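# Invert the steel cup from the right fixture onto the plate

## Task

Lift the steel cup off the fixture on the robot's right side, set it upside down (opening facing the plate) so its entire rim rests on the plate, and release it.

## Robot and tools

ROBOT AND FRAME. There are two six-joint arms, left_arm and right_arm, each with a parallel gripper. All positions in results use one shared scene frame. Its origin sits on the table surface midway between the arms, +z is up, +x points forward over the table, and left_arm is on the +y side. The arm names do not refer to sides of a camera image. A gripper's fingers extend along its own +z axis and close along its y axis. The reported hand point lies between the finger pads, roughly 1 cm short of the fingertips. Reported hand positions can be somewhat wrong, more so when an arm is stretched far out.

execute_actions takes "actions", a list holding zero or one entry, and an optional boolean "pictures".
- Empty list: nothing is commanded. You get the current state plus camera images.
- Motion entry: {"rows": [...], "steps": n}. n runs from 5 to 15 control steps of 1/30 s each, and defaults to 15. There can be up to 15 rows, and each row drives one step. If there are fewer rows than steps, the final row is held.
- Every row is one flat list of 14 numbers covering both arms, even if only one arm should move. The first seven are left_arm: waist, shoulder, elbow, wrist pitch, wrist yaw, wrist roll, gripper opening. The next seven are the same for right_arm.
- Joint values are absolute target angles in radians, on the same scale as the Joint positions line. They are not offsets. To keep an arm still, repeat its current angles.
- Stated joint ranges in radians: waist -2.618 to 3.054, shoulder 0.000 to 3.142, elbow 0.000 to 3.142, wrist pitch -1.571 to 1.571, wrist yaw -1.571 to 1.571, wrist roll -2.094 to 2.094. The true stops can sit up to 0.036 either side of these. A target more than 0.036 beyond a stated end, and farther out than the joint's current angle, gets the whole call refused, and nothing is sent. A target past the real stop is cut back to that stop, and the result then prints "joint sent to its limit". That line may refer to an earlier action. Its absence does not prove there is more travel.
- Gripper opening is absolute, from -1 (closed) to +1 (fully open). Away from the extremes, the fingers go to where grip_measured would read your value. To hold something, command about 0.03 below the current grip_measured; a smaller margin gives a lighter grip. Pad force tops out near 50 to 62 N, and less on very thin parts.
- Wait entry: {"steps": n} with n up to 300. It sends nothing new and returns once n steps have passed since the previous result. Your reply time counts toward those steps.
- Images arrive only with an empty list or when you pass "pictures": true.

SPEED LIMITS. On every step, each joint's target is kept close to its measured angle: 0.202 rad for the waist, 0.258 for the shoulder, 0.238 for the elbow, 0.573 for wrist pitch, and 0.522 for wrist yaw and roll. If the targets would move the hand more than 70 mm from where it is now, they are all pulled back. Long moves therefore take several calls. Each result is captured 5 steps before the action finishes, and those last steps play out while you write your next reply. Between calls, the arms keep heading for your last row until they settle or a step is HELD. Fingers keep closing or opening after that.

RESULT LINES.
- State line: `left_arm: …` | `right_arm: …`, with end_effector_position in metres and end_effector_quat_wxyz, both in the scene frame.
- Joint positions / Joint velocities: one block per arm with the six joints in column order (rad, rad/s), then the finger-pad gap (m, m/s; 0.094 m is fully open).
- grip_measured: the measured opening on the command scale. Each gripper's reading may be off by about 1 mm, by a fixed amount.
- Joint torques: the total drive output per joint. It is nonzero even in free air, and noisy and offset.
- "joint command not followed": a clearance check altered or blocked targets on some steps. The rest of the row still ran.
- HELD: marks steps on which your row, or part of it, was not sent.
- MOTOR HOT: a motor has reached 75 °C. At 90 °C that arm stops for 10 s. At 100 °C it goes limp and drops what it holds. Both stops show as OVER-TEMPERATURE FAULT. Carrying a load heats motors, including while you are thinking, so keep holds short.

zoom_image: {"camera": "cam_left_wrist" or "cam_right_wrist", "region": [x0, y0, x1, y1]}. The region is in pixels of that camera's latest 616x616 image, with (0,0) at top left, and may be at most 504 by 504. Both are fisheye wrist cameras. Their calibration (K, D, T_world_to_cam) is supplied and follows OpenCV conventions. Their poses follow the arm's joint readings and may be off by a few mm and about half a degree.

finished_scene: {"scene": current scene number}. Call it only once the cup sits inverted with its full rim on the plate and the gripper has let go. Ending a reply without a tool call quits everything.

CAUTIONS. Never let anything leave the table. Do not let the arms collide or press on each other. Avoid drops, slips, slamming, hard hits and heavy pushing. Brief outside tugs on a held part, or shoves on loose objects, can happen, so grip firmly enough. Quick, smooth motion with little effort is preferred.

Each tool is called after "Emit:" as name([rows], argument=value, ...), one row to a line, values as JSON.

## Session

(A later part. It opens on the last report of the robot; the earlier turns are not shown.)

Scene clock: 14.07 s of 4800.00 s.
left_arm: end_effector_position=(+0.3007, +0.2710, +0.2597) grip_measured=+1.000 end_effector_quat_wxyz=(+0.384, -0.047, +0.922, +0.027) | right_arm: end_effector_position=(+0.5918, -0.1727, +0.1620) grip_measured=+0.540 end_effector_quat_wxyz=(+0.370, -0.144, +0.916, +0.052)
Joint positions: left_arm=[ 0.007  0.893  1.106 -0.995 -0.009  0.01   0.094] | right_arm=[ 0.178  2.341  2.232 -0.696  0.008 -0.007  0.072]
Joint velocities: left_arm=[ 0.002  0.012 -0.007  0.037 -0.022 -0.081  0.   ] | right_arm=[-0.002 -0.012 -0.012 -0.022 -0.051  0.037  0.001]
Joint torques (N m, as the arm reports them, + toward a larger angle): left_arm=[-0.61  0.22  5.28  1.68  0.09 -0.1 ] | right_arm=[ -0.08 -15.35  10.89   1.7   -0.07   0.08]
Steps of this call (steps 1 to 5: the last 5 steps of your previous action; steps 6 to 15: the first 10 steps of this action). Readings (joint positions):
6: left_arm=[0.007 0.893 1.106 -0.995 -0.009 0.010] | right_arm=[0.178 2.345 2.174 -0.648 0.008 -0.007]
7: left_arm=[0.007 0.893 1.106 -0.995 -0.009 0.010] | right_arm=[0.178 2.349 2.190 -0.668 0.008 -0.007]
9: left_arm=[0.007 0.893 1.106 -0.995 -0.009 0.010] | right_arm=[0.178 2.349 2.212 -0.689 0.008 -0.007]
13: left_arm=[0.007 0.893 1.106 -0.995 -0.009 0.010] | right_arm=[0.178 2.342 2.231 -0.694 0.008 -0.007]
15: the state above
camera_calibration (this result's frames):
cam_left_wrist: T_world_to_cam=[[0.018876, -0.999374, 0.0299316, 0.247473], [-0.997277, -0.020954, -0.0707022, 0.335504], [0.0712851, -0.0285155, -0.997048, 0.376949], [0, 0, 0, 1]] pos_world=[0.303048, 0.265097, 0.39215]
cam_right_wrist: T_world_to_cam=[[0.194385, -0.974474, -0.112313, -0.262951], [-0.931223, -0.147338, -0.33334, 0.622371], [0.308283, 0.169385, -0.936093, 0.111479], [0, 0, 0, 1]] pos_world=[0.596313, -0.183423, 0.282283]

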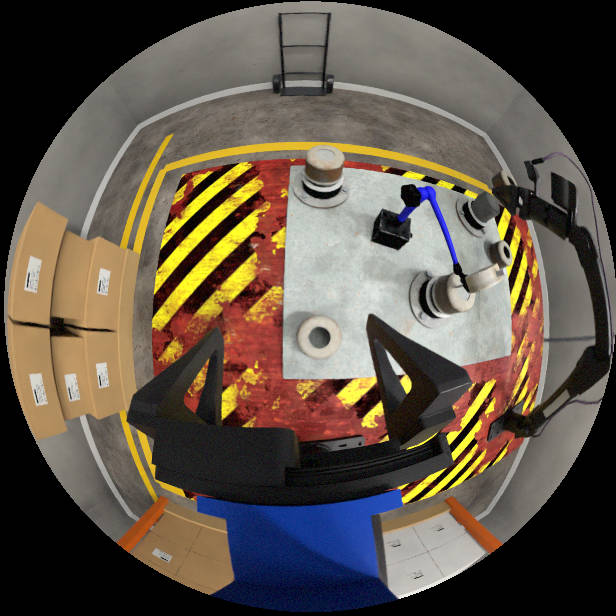

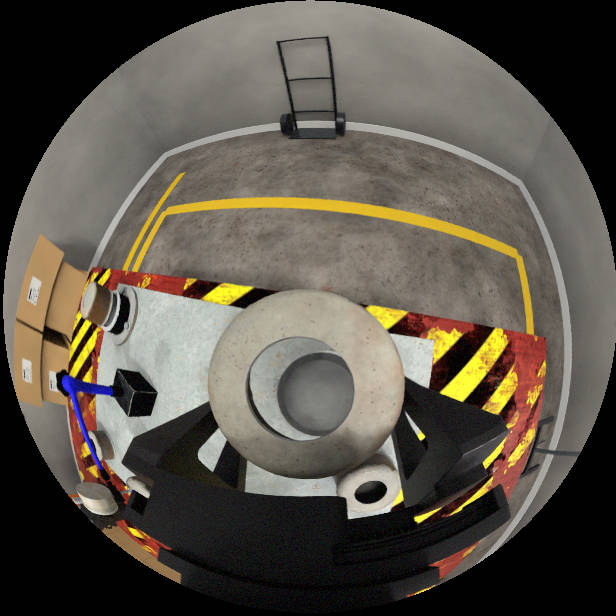

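Emit:
execute_actions([
  {"rows":[[0,0.9,1.1,-1.0,0,0,1,0.178,1.9,1.9,-0.82,0,0,0.5]],"steps":12},
])

Emit:
execute_actions([
  {"rows":[[0,0.9,1.1,-1.0,0,0,1,0.178,1.38,1.03,-0.48,0,0,0.5]]},
])

Emit:
execute_actions([
  {"steps":12},
])

Emit:
execute_actions([
  {"rows":[[0,0.9,1.1,-1.0,0,0,1,0.178,1.53,0.73,0.0,0,0,0.5]]},
])

Emit:
execute_actions([
  {"steps":20},
], pictures=true)

Emit:
zoom_image(camera="cam_right_wrist", region=[180,100,420,340])

Scene clock: 14.67 s of 4800.00 s.
left_arm: end_effector_position=(+0.3007, +0.2710, +0.2597) grip_measured=+1.000 end_effector_quat_wxyz=(+0.384, -0.047, +0.922, +0.027) | right_arm: end_effector_position=(+0.4962, -0.2031, +0.1734) grip_measured=+0.540 end_effector_quat_wxyz=(+0.284, -0.149, +0.946, +0.039)
Joint positions: left_arm=[ 0.007  0.893  1.106 -0.995 -0.009  0.01   0.094] | right_arm=[ 0.178  2.036  1.901 -0.853  0.008 -0.007  0.072]
Joint velocities: left_arm=[ 0.007 -0.012 -0.002 -0.066 -0.022 -0.007  0.   ] | right_arm=[ 0.007 -1.009 -0.237 -0.3   -0.037  0.007  0.001]
Joint torques (N m, as the arm reports them, + toward a larger angle): left_arm=[-0.63  0.36  5.35  1.75  0.11 -0.08] | right_arm=[ -0.04 -14.37   8.69   1.99  -0.01   0.05]
Steps of this call (steps 1 to 5: the last 5 steps of your previous action; steps 6 to 11: the robot went on to your last target; steps 12 to 18: the first 7 steps of this action). Readings (joint positions):
12: left_arm=[0.007 0.893 1.106 -0.995 -0.009 0.010] | right_arm=[0.178 2.314 2.187 -0.693 0.008 -0.007]
13: left_arm=[0.007 0.893 1.106 -0.995 -0.009 0.010] | right_arm=[0.178 2.261 2.101 -0.698 0.008 -0.007]
15: left_arm=[0.007 0.893 1.106 -0.995 -0.009 0.010] | right_arm=[0.178 2.152 1.966 -0.774 0.008 -0.007]
18: the state above

Scene clock: 15.17 s of 4800.00 s.
left_arm: end_effector_position=(+0.3007, +0.2710, +0.2597) grip_measured=+1.000 end_effector_quat_wxyz=(+0.384, -0.047, +0.922, +0.027) | right_arm: end_effector_position=(+0.3743, -0.2418, +0.2292) grip_measured=+0.540 end_effector_quat_wxyz=(+0.415, -0.141, +0.897, +0.059)
Joint positions: left_arm=[ 0.007  0.893  1.106 -0.995 -0.009  0.01   0.094] | right_arm=[ 0.178  1.331  1.152 -0.528  0.008 -0.007  0.072]
Joint velocities: left_arm=[-0.002 -0.012 -0.007 -0.007 -0.037  0.022  0.   ] | right_arm=[ 0.007  0.012 -1.468  0.33   0.051 -0.007  0.   ]
Joint torques (N m, as the arm reports them, + toward a larger angle): left_arm=[-0.51  0.16  5.35  1.71  0.06 -0.13] | right_arm=[-0.12 -0.99  4.98  1.61 -0.1   0.05]
Steps of this call (steps 1 to 5: the last 5 steps of your previous action; steps 6 to 15: the first 10 steps of this action). Readings (joint positions):
6: left_arm=[0.007 0.893 1.106 -0.995 -0.009 0.010] | right_arm=[0.178 1.863 1.850 -0.790 0.008 -0.007]
7: left_arm=[0.007 0.893 1.106 -0.995 -0.009 0.010] | right_arm=[0.178 1.801 1.761 -0.712 0.008 -0.007]
9: left_arm=[0.007 0.893 1.106 -0.995 -0.009 0.010] | right_arm=[0.178 1.654 1.583 -0.632 0.008 -0.007]
13: left_arm=[0.007 0.893 1.106 -0.995 -0.009 0.010] | right_arm=[0.178 1.372 1.265 -0.551 0.008 -0.007]
15: the state above

Scene clock: 15.57 s of 4800.00 s.
left_arm: end_effector_position=(+0.3007, +0.2710, +0.2597) grip_measured=+1.000 end_effector_quat_wxyz=(+0.384, -0.047, +0.922, +0.027) | right_arm: end_effector_position=(+0.3496, -0.2497, +0.1359) grip_measured=+0.540 end_effector_quat_wxyz=(+0.305, -0.148, +0.940, +0.042)
Joint positions: left_arm=[ 0.007  0.893  1.106 -0.995 -0.009  0.01   0.094] | right_arm=[ 0.178  1.41   1.003 -0.537  0.008 -0.007  0.072]
Joint velocities: left_arm=[ 0.002 -0.022  0.002  0.007 -0.007  0.037  0.   ] | right_arm=[-0.007 -0.027  0.012  0.139 -0.022  0.037 -0.001]
Joint torques (N m, as the arm reports them, + toward a larger angle): left_arm=[-0.6   0.48  5.24  1.7   0.08 -0.11] | right_arm=[-0.06 -6.98  9.45  1.67 -0.06  0.08]
Kept back: nothing.
Steps of this call (steps 1 to 5: the last 5 steps of your previous action; steps 6 to 12: the robot went on to your last target). Readings (joint positions):
1: left_arm=[0.007 0.893 1.106 -0.995 -0.009 0.010] | right_arm=[0.178 1.337 1.107 -0.522 0.008 -0.007]
2: left_arm=[0.007 0.893 1.106 -0.995 -0.009 0.010] | right_arm=[0.178 1.354 1.071 -0.525 0.008 -0.007]
4: left_arm=[0.007 0.893 1.106 -0.995 -0.009 0.010] | right_arm=[0.178 1.396 1.025 -0.542 0.008 -0.007]
8: left_arm=[0.007 0.893 1.106 -0.995 -0.009 0.010] | right_arm=[0.178 1.421 1.003 -0.562 0.008 -0.007]
12: the state above

Scene clock: 15.90 s of 4800.00 s.
left_arm: end_effector_position=(+0.3007, +0.2710, +0.2597) grip_measured=+1.000 end_effector_quat_wxyz=(+0.384, -0.047, +0.922, +0.027) | right_arm: end_effector_position=(+0.3414, -0.2523, +0.0311) grip_measured=+0.540 end_effector_quat_wxyz=(+0.292, -0.149, +0.944, +0.040)
Joint positions: left_arm=[ 0.007  0.893  1.106 -0.995 -0.009  0.01   0.094] | right_arm=[ 0.178  1.563  0.705 -0.115  0.008 -0.007  0.072]
Joint velocities: left_arm=[-0.007 -0.002 -0.012 -0.022 -0.037  0.007  0.   ] | right_arm=[-0.002 -0.095  0.002  0.549 -0.022  0.007  0.001]
Joint torques (N m, as the arm reports them, + toward a larger angle): left_arm=[-0.62  0.3   5.28  1.68  0.13 -0.15] | right_arm=[-0.07 -7.62  8.22  1.54 -0.06  0.05]
Steps of this call (steps 1 to 10: the first 10 steps of this action). Readings (joint positions):
1: left_arm=[0.007 0.893 1.106 -0.995 -0.009 0.010] | right_arm=[0.178 1.415 0.968 -0.464 0.008 -0.007]
2: left_arm=[0.007 0.893 1.106 -0.995 -0.009 0.010] | right_arm=[0.178 1.425 0.909 -0.336 0.008 -0.007]
4: left_arm=[0.007 0.893 1.106 -0.995 -0.009 0.010] | right_arm=[0.178 1.485 0.809 -0.191 0.008 -0.007]
8: left_arm=[0.007 0.893 1.106 -0.995 -0.009 0.010] | right_arm=[0.178 1.572 0.705 -0.144 0.008 -0.007]
10: the state above

Scene clock: 16.57 s of 4800.00 s.
left_arm: end_effector_position=(+0.3007, +0.2710, +0.2597) grip_measured=+1.000 end_effector_quat_wxyz=(+0.384, -0.047, +0.922, +0.027) | right_arm: end_effector_position=(+0.3547, -0.2481, +0.0430) grip_measured=+0.540 end_effector_quat_wxyz=(+0.326, -0.147, +0.933, +0.046)
Joint positions: left_arm=[ 0.007  0.893  1.106 -0.995 -0.009  0.01   0.094] | right_arm=[ 0.178  1.558  0.705 -0.048  0.008 -0.007  0.072]
Joint velocities: left_arm=[-0.007 -0.017 -0.002 -0.007  0.007 -0.007  0.   ] | right_arm=[-0.012 -0.012 -0.022  0.037 -0.037  0.007 -0.   ]
Joint torques (N m, as the arm reports them, + toward a larger angle): left_arm=[-0.84  0.26  5.36  1.71  0.13 -0.09] | right_arm=[-0.05 -7.55  8.4   1.81 -0.08  0.04]
Kept back: nothing.
Steps of this call (steps 1 to 5: the last 5 steps of your previous action; steps 6 to 20: the robot went on to your last target). Readings (joint positions):
1: left_arm=[0.007 0.893 1.106 -0.995 -0.009 0.010] | right_arm=[0.178 1.561 0.705 -0.096 0.008 -0.007]
2: left_arm=[0.007 0.893 1.106 -0.995 -0.009 0.010] | right_arm=[0.178 1.559 0.705 -0.082 0.008 -0.007]
4: left_arm=[0.007 0.893 1.106 -0.995 -0.009 0.010] | right_arm=[0.178 1.558 0.705 -0.063 0.008 -0.007]
8: left_arm=[0.007 0.893 1.106 -0.995 -0.009 0.010] | right_arm=[0.178 1.558 0.705 -0.052 0.008 -0.007]
20: the state above
camera_calibration (this result's frames):
cam_left_wrist: T_world_to_cam=[[0.018876, -0.999374, 0.0299316, 0.247473], [-0.997277, -0.020954, -0.0707022, 0.335504], [0.0712851, -0.0285155, -0.997048, 0.376949], [0, 0, 0, 1]] pos_world=[0.303048, 0.265097, 0.39215]
cam_right_wrist: T_world_to_cam=[[0.18437, -0.977595, -0.101565, -0.301366], [-0.9575, -0.15533, -0.243036, 0.354239], [0.221815, 0.142057, -0.964685, 0.11103], [0, 0, 0, 1]] pos_world=[0.370119, -0.255362, 0.162593]

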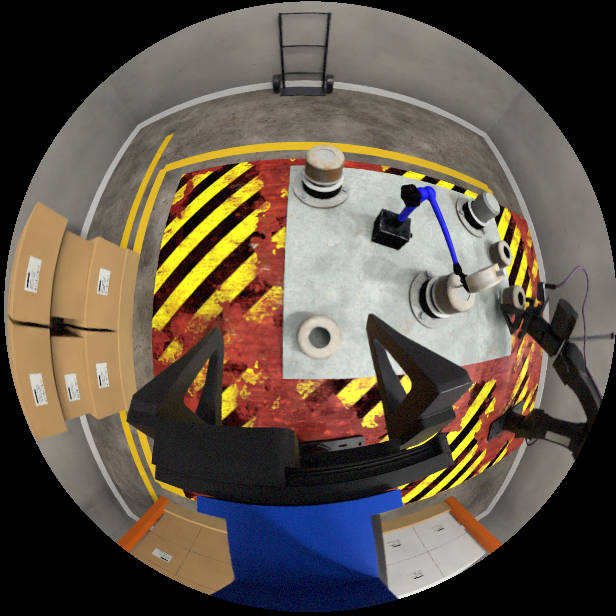

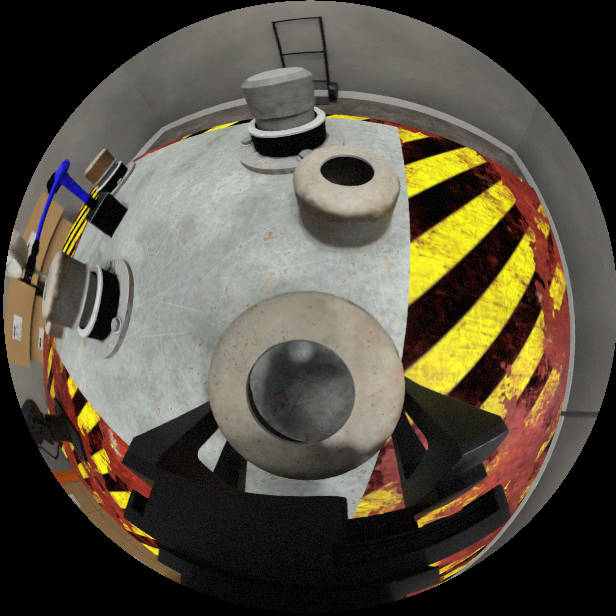

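Region (180, 100, 420, 340) of cam_right_wrist's 616x616 image, scaled by 2.100, with more detail than that image has.

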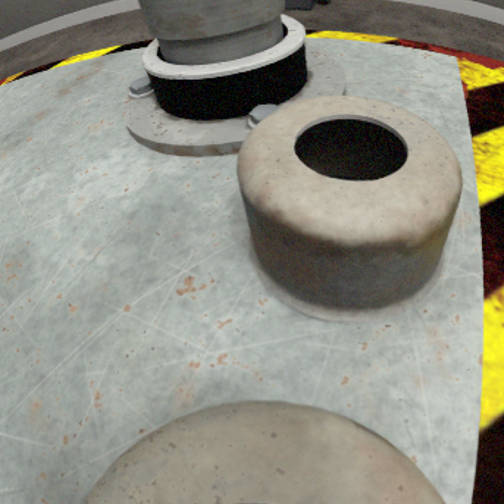

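Emit:
execute_actions([
  {"rows":[[0,0.9,1.1,-1.0,0,0,1,0.25,1.53,0.73,0.05,0,0,0.5],[0,0.9,1.1,-1.0,0,0,1,0.25,1.53,0.73,0.05,0,0,0.5],[0,0.9,1.1,-1.0,0,0,1,0.33,1.55,0.70,0.08,0,0,0.5]]},
])

Emit:
execute_actions([
  {"rows":[[0,0.9,1.1,-1.0,0,0,1,0.33,1.58,0.67,0.13,0,0,0.5]]},
])

Emit:
execute_actions([
  {"rows":[[0,0.9,1.1,-1.0,0,0,1,0.33,1.61,0.65,0.17,0,0,0.5]]},
])

Emit:
execute_actions([
  {"steps":12},
])

Scene clock: 17.13 s of 4800.00 s.
left_arm: end_effector_position=(+0.3007, +0.2710, +0.2597) grip_measured=+1.000 end_effector_quat_wxyz=(+0.384, -0.047, +0.922, +0.027) | right_arm: end_effector_position=(+0.3431, -0.1843, +0.0546) grip_measured=+0.540 end_effector_quat_wxyz=(+0.353, -0.219, +0.906, +0.086)
Joint positions: left_arm=[ 0.007  0.893  1.106 -0.995 -0.009  0.01   0.094] | right_arm=[ 0.337  1.558  0.705  0.024 -0.005 -0.004  0.072]
Joint velocities: left_arm=[-0.012 -0.002 -0.002 -0.081 -0.051  0.081  0.   ] | right_arm=[-0.022  0.002  0.002  0.051  0.037  0.051  0.   ]
Joint torques (N m, as the arm reports them, + toward a larger angle): left_arm=[-0.56  0.29  5.33  1.73  0.11 -0.12] | right_arm=[-0.62 -6.27  5.86  1.96  0.08  0.08]
Steps of this call (steps 1 to 7: the robot went on to your last target; steps 8 to 17: the first 10 steps of this action). Readings (joint positions):
8: left_arm=[0.007 0.893 1.106 -0.995 -0.009 0.010] | right_arm=[0.184 1.558 0.705 -0.043 0.012 -0.006]
9: left_arm=[0.007 0.893 1.106 -0.995 -0.009 0.010] | right_arm=[0.197 1.558 0.705 -0.038 0.014 -0.006]
11: left_arm=[0.007 0.893 1.106 -0.995 -0.009 0.010] | right_arm=[0.254 1.558 0.705 -0.015 0.021 -0.004]
15: left_arm=[0.007 0.893 1.106 -0.995 -0.009 0.010] | right_arm=[0.336 1.558 0.705 0.019 -0.005 -0.004]
17: the state above

Scene clock: 17.63 s of 4800.00 s.
left_arm: end_effector_position=(+0.3007, +0.2710, +0.2597) grip_measured=+1.000 end_effector_quat_wxyz=(+0.384, -0.047, +0.922, +0.027) | right_arm: end_effector_position=(+0.3385, -0.1866, +0.0383) grip_measured=+0.540 end_effector_quat_wxyz=(+0.344, -0.219, +0.909, +0.084)
Joint positions: left_arm=[ 0.007  0.893  1.106 -0.995 -0.009  0.009  0.094] | right_arm=[ 0.337  1.589  0.671  0.07  -0.005 -0.004  0.072]
Joint velocities: left_arm=[-0.002 -0.002 -0.007 -0.037  0.007  0.007  0.   ] | right_arm=[-0.017 -0.002  0.012  0.051  0.007  0.007 -0.   ]
Joint torques (N m, as the arm reports them, + toward a larger angle): left_arm=[-0.65  0.38  5.54  1.75  0.1  -0.15] | right_arm=[-0.7  -6.31  5.89  1.94  0.06  0.05]
Steps of this call (steps 1 to 5: the last 5 steps of your previous action; steps 6 to 15: the first 10 steps of this action). Readings (joint positions):
6: left_arm=[0.007 0.893 1.106 -0.995 -0.009 0.010] | right_arm=[0.337 1.560 0.701 0.038 -0.005 -0.004]
7: left_arm=[0.007 0.893 1.106 -0.995 -0.009 0.009] | right_arm=[0.337 1.564 0.695 0.054 -0.005 -0.004]
9: left_arm=[0.007 0.893 1.106 -0.995 -0.009 0.009] | right_arm=[0.337 1.576 0.685 0.068 -0.005 -0.004]
13: left_arm=[0.007 0.893 1.106 -0.995 -0.009 0.009] | right_arm=[0.337 1.588 0.672 0.069 -0.005 -0.004]
15: the state above

Scene clock: 18.13 s of 4800.00 s.
left_arm: end_effector_position=(+0.3007, +0.2710, +0.2597) grip_measured=+1.000 end_effector_quat_wxyz=(+0.384, -0.047, +0.922, +0.027) | right_arm: end_effector_position=(+0.3378, -0.1869, +0.0287) grip_measured=+0.540 end_effector_quat_wxyz=(+0.342, -0.219, +0.910, +0.083)
Joint positions: left_arm=[ 0.007  0.893  1.106 -0.995 -0.009  0.009  0.094] | right_arm=[ 0.337  1.616  0.654  0.112 -0.005 -0.004  0.072]
Joint velocities: left_arm=[ 0.012 -0.022 -0.007 -0.022  0.066  0.007  0.   ] | right_arm=[ 0.002 -0.012 -0.022  0.022  0.007 -0.007  0.001]
Joint torques (N m, as the arm reports them, + toward a larger angle): left_arm=[-0.67  0.48  5.24  1.77  0.1  -0.11] | right_arm=[-0.79 -6.38  5.72  1.9   0.06  0.06]
Steps of this call (steps 1 to 5: the last 5 steps of your previous action; steps 6 to 15: the first 10 steps of this action). Readings (joint positions):
6: left_arm=[0.007 0.893 1.106 -0.995 -0.009 0.009] | right_arm=[0.337 1.591 0.669 0.085 -0.005 -0.004]
7: left_arm=[0.007 0.893 1.106 -0.995 -0.009 0.009] | right_arm=[0.337 1.595 0.667 0.096 -0.005 -0.004]
9: left_arm=[0.007 0.893 1.106 -0.995 -0.009 0.009] | right_arm=[0.337 1.607 0.662 0.109 -0.005 -0.004]
13: left_arm=[0.007 0.893 1.106 -0.995 -0.009 0.009] | right_arm=[0.337 1.616 0.655 0.111 -0.005 -0.004]
15: the state above

Scene clock: 18.53 s of 4800.00 s.
left_arm: end_effector_position=(+0.3007, +0.2710, +0.2597) grip_measured=+1.000 end_effector_quat_wxyz=(+0.384, -0.047, +0.922, +0.027) | right_arm: end_effector_position=(+0.3392, -0.1862, +0.0301) grip_measured=+0.540 end_effector_quat_wxyz=(+0.346, -0.219, +0.908, +0.084)
Joint positions: left_arm=[ 0.007  0.893  1.106 -0.995 -0.009  0.009  0.094] | right_arm=[ 0.337  1.616  0.654  0.12  -0.005 -0.004  0.072]
Joint velocities: left_arm=[-0.017  0.022  0.007 -0.095  0.007  0.051  0.   ] | right_arm=[-0.002 -0.027 -0.007  0.022  0.051 -0.022  0.   ]
Joint torques (N m, as the arm reports them, + toward a larger angle): left_arm=[-0.66  0.62  5.3   1.73  0.11 -0.13] | right_arm=[-0.59 -6.36  5.61  1.96  0.07  0.05]
Kept back: nothing.
Steps of this call (steps 1 to 5: the last 5 steps of your previous action; steps 6 to 12: the robot went on to your last target). Readings (joint positions):
1: left_arm=[0.007 0.893 1.106 -0.995 -0.009 0.009] | right_arm=[0.337 1.616 0.654 0.113 -0.005 -0.004]
2: left_arm=[0.007 0.893 1.106 -0.995 -0.009 0.009] | right_arm=[0.337 1.616 0.654 0.115 -0.005 -0.004]
4: left_arm=[0.007 0.893 1.106 -0.995 -0.009 0.009] | right_arm=[0.337 1.616 0.654 0.118 -0.005 -0.004]
8: left_arm=[0.007 0.893 1.106 -0.995 -0.009 0.009] | right_arm=[0.337 1.616 0.654 0.120 -0.005 -0.004]
12: the state above

Emit:
execute_actions([
  {"rows":[[0,0.9,1.1,-1.0,0,0,1,0.33,1.635,0.635,0.2,0,0,0.5]]},
])

Emit:
execute_actions([
  {"rows":[[0,0.9,1.1,-1.0,0,0,1,0.33,1.655,0.625,0.23,0,0,0.5]]},
])

Scene clock: 19.00 s of 4800.00 s.
left_arm: end_effector_position=(+0.3007, +0.2710, +0.2597) grip_measured=+1.000 end_effector_quat_wxyz=(+0.384, -0.047, +0.922, +0.027) | right_arm: end_effector_position=(+0.3399, -0.1860, +0.0248) grip_measured=+0.540 end_effector_quat_wxyz=(+0.347, -0.219, +0.908, +0.084)
Joint positions: left_arm=[ 0.007  0.893  1.106 -0.995 -0.009  0.009  0.094] | right_arm=[ 0.337  1.636  0.644  0.152 -0.005 -0.005  0.072]
Joint velocities: left_arm=[ 0.012  0.002 -0.027 -0.007  0.022  0.022  0.   ] | right_arm=[-0.012 -0.022 -0.002 -0.007  0.037 -0.007  0.001]
Joint torques (N m, as the arm reports them, + toward a larger angle): left_arm=[-0.64  0.36  5.5   1.77  0.09 -0.07] | right_arm=[-0.49 -5.77  4.97  1.96  0.08  0.09]
Steps of this call (steps 1 to 4: the robot went on to your last target; steps 5 to 14: the first 10 steps of this action). Readings (joint positions):
5: left_arm=[0.007 0.893 1.106 -0.995 -0.009 0.009] | right_arm=[0.337 1.618 0.653 0.125 -0.005 -0.004]
6: left_arm=[0.007 0.893 1.106 -0.995 -0.009 0.009] | right_arm=[0.337 1.623 0.651 0.134 -0.005 -0.004]
8: left_arm=[0.007 0.893 1.106 -0.995 -0.009 0.009] | right_arm=[0.337 1.633 0.647 0.143 -0.005 -0.004]
12: left_arm=[0.007 0.893 1.106 -0.995 -0.009 0.009] | right_arm=[0.337 1.636 0.644 0.152 -0.005 -0.005]
14: the state above

Scene clock: 19.50 s of 4800.00 s.
left_arm: end_effector_position=(+0.3007, +0.2710, +0.2597) grip_measured=+1.000 end_effector_quat_wxyz=(+0.384, -0.047, +0.922, +0.027) | right_arm: end_effector_position=(+0.3437, -0.1844, +0.0241) grip_measured=+0.540 end_effector_quat_wxyz=(+0.357, -0.218, +0.904, +0.085)
Joint positions: left_arm=[ 0.007  0.893  1.106 -0.995 -0.009  0.009  0.094] | right_arm=[ 0.337  1.651  0.638  0.195 -0.003 -0.006  0.072]
Joint velocities: left_arm=[-0.007 -0.007  0.002 -0.007  0.007 -0.051  0.   ] | right_arm=[ 0.007  0.017  0.002  0.095  0.037 -0.022  0.   ]
Joint torques (N m, as the arm reports them, + toward a larger angle): left_arm=[-0.62  0.4   5.54  1.75  0.09 -0.11] | right_arm=[-0.65 -5.89  4.74  1.83  0.04  0.06]
Steps of this call (steps 1 to 5: the last 5 steps of your previous action; steps 6 to 15: the first 10 steps of this action). Readings (joint positions):
6: left_arm=[0.007 0.893 1.106 -0.995 -0.009 0.009] | right_arm=[0.337 1.638 0.643 0.157 -0.005 -0.005]
7: left_arm=[0.007 0.893 1.106 -0.995 -0.009 0.009] | right_arm=[0.337 1.642 0.641 0.167 -0.004 -0.006]
9: left_arm=[0.007 0.893 1.106 -0.995 -0.009 0.009] | right_arm=[0.337 1.647 0.640 0.181 -0.003 -0.006]
13: left_arm=[0.007 0.893 1.106 -0.995 -0.009 0.009] | right_arm=[0.337 1.651 0.639 0.193 -0.003 -0.006]
15: the state above

Contact. Level it, release, retreat.

Emit:
execute_actions([
  {"rows":[[0,0.9,1.1,-1.0,0,0,1,0.33,1.64,0.635,0.15,0,0,0.5]],"steps":10},
])

Emit:
execute_actions([
  {"rows":[[0,0.9,1.1,-1.0,0,0,1,0.33,1.64,0.635,0.17,0,0,1]]},
])

Emit:
execute_actions([
  {"rows":[[0,0.9,1.1,-1.0,0,0,1,0.33,1.4,0.75,-0.1,0,0,1]]},
], pictures=true)

Scene clock: 19.83 s of 4800.00 s.
left_arm: end_effector_position=(+0.3007, +0.2710, +0.2597) grip_measured=+1.000 end_effector_quat_wxyz=(+0.384, -0.047, +0.922, +0.027) | right_arm: end_effector_position=(+0.3431, -0.1847, +0.0233) grip_measured=+0.540 end_effector_quat_wxyz=(+0.356, -0.218, +0.905, +0.085)
Joint positions: left_arm=[ 0.007  0.893  1.106 -0.995 -0.009  0.009  0.094] | right_arm=[ 0.337  1.652  0.638  0.192 -0.003 -0.006  0.072]
Joint velocities: left_arm=[ 0.007  0.002 -0.007 -0.037 -0.007  0.022  0.   ] | right_arm=[-0.012 -0.007  0.007  0.007 -0.081  0.007 -0.   ]
Joint torques (N m, as the arm reports them, + toward a larger angle): left_arm=[-0.52  0.19  5.48  1.74  0.14 -0.08] | right_arm=[-0.68 -6.73  5.53  1.    0.03  0.07]
Steps of this call (steps 1 to 5: the last 5 steps of your previous action; steps 6 to 10: the first 5 steps of this action). Readings (joint positions):
6: left_arm=[0.007 0.893 1.106 -0.995 -0.009 0.009] | right_arm=[0.337 1.652 0.638 0.193 -0.003 -0.006]
7: left_arm=[0.007 0.893 1.106 -0.995 -0.009 0.009] | right_arm=[0.337 1.652 0.638 0.192 -0.003 -0.006]
9: left_arm=[0.007 0.893 1.106 -0.995 -0.009 0.009] | right_arm=[0.337 1.652 0.638 0.192 -0.003 -0.006]
10: the state above

Scene clock: 20.33 s of 4800.00 s.
left_arm: end_effector_position=(+0.3007, +0.2710, +0.2597) grip_measured=+1.000 end_effector_quat_wxyz=(+0.384, -0.047, +0.922, +0.027) | right_arm: end_effector_position=(+0.3433, -0.1846, +0.0235) grip_measured=+1.000 end_effector_quat_wxyz=(+0.356, -0.218, +0.905, +0.085)
Joint positions: left_arm=[ 0.007  0.893  1.106 -0.995 -0.009  0.009  0.094] | right_arm=[ 0.337  1.652  0.638  0.193 -0.003 -0.006  0.094]
Joint velocities: left_arm=[ 0.007 -0.002 -0.012 -0.125  0.007  0.007  0.   ] | right_arm=[-0.002  0.002 -0.017  0.007 -0.037 -0.022  0.   ]
Joint torques (N m, as the arm reports them, + toward a larger angle): left_arm=[-0.5   0.35  5.29  1.77  0.09 -0.11] | right_arm=[-0.67 -7.05  5.75  1.18  0.05  0.09]
Steps of this call (steps 1 to 5: the last 5 steps of your previous action; steps 6 to 15: the first 10 steps of this action). Readings (joint positions):
6: left_arm=[0.007 0.893 1.106 -0.995 -0.009 0.009] | right_arm=[0.337 1.652 0.638 0.192 -0.003 -0.006]
7: left_arm=[0.007 0.893 1.106 -0.995 -0.009 0.009] | right_arm=[0.337 1.652 0.638 0.193 -0.003 -0.006]
9: left_arm=[0.007 0.893 1.106 -0.995 -0.009 0.009] | right_arm=[0.337 1.652 0.638 0.193 -0.003 -0.006]
13: left_arm=[0.007 0.893 1.106 -0.995 -0.009 0.009] | right_arm=[0.337 1.652 0.638 0.193 -0.003 -0.006]
15: the state above

Scene clock: 20.83 s of 4800.00 s.
left_arm: end_effector_position=(+0.3007, +0.2710, +0.2597) grip_measured=+1.000 end_effector_quat_wxyz=(+0.384, -0.047, +0.922, +0.027) | right_arm: end_effector_position=(+0.3511, -0.1808, +0.1256) grip_measured=+1.000 end_effector_quat_wxyz=(+0.424, -0.211, +0.875, +0.101)
Joint positions: left_arm=[ 0.007  0.893  1.106 -0.995 -0.009  0.009  0.094] | right_arm=[ 0.337  1.39   0.747 -0.025 -0.003 -0.006  0.094]
Joint velocities: left_arm=[-0.022 -0.007  0.007 -0.022 -0.066 -0.007  0.   ] | right_arm=[-0.012  0.037 -0.022 -0.432 -0.022  0.007  0.   ]
Joint torques (N m, as the arm reports them, + toward a larger angle): left_arm=[-0.71  0.46  5.33  1.73  0.14 -0.14] | right_arm=[-0.51 -4.    7.35  1.62  0.02  0.09]
Steps of this call (steps 1 to 5: the last 5 steps of your previous action; steps 6 to 15: the first 10 steps of this action). Readings (joint positions):
6: left_arm=[0.007 0.893 1.106 -0.995 -0.009 0.009] | right_arm=[0.337 1.631 0.647 0.156 -0.003 -0.006]
7: left_arm=[0.007 0.893 1.106 -0.995 -0.009 0.009] | right_arm=[0.337 1.586 0.657 0.088 -0.003 -0.006]
9: left_arm=[0.007 0.893 1.106 -0.995 -0.009 0.009] | right_arm=[0.337 1.478 0.686 0.004 -0.003 -0.006]
13: left_arm=[0.007 0.893 1.106 -0.995 -0.009 0.009] | right_arm=[0.337 1.390 0.745 -0.014 -0.003 -0.006]
15: the state above
camera_calibration (this result's frames):
cam_left_wrist: T_world_to_cam=[[0.0191436, -0.999361, 0.0302009, 0.247319], [-0.997269, -0.0212409, -0.070729, 0.335586], [0.0713252, -0.0287644, -0.997038, 0.377002], [0, 0, 0, 1]] pos_world=[0.303045, 0.265133, 0.392152]
cam_right_wrist: T_world_to_cam=[[0.367503, -0.920368, -0.133659, -0.276469], [-0.847318, -0.2721, -0.456086, 0.348313], [0.383398, 0.280864, -0.879841, 0.139654], [0, 0, 0, 1]] pos_world=[0.343192, -0.198901, 0.244781]

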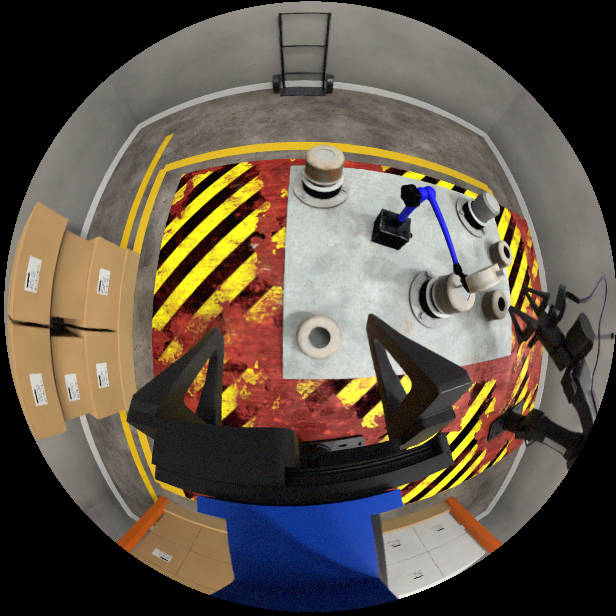

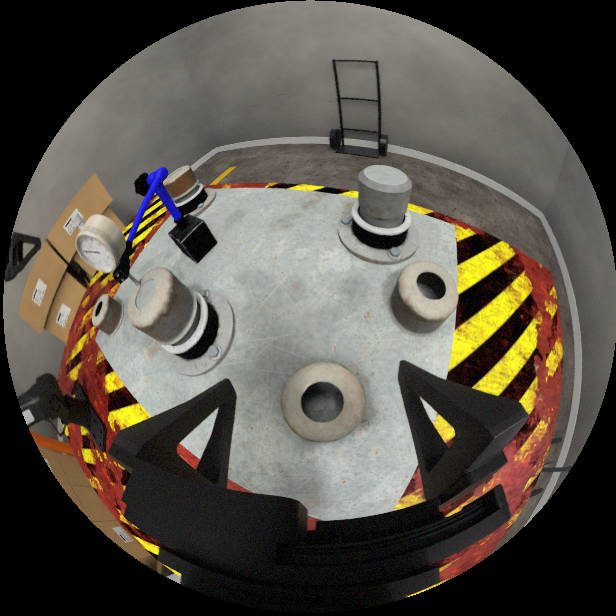

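Emit:
finished_scene(scene=1)

The scene is finished: the task was done.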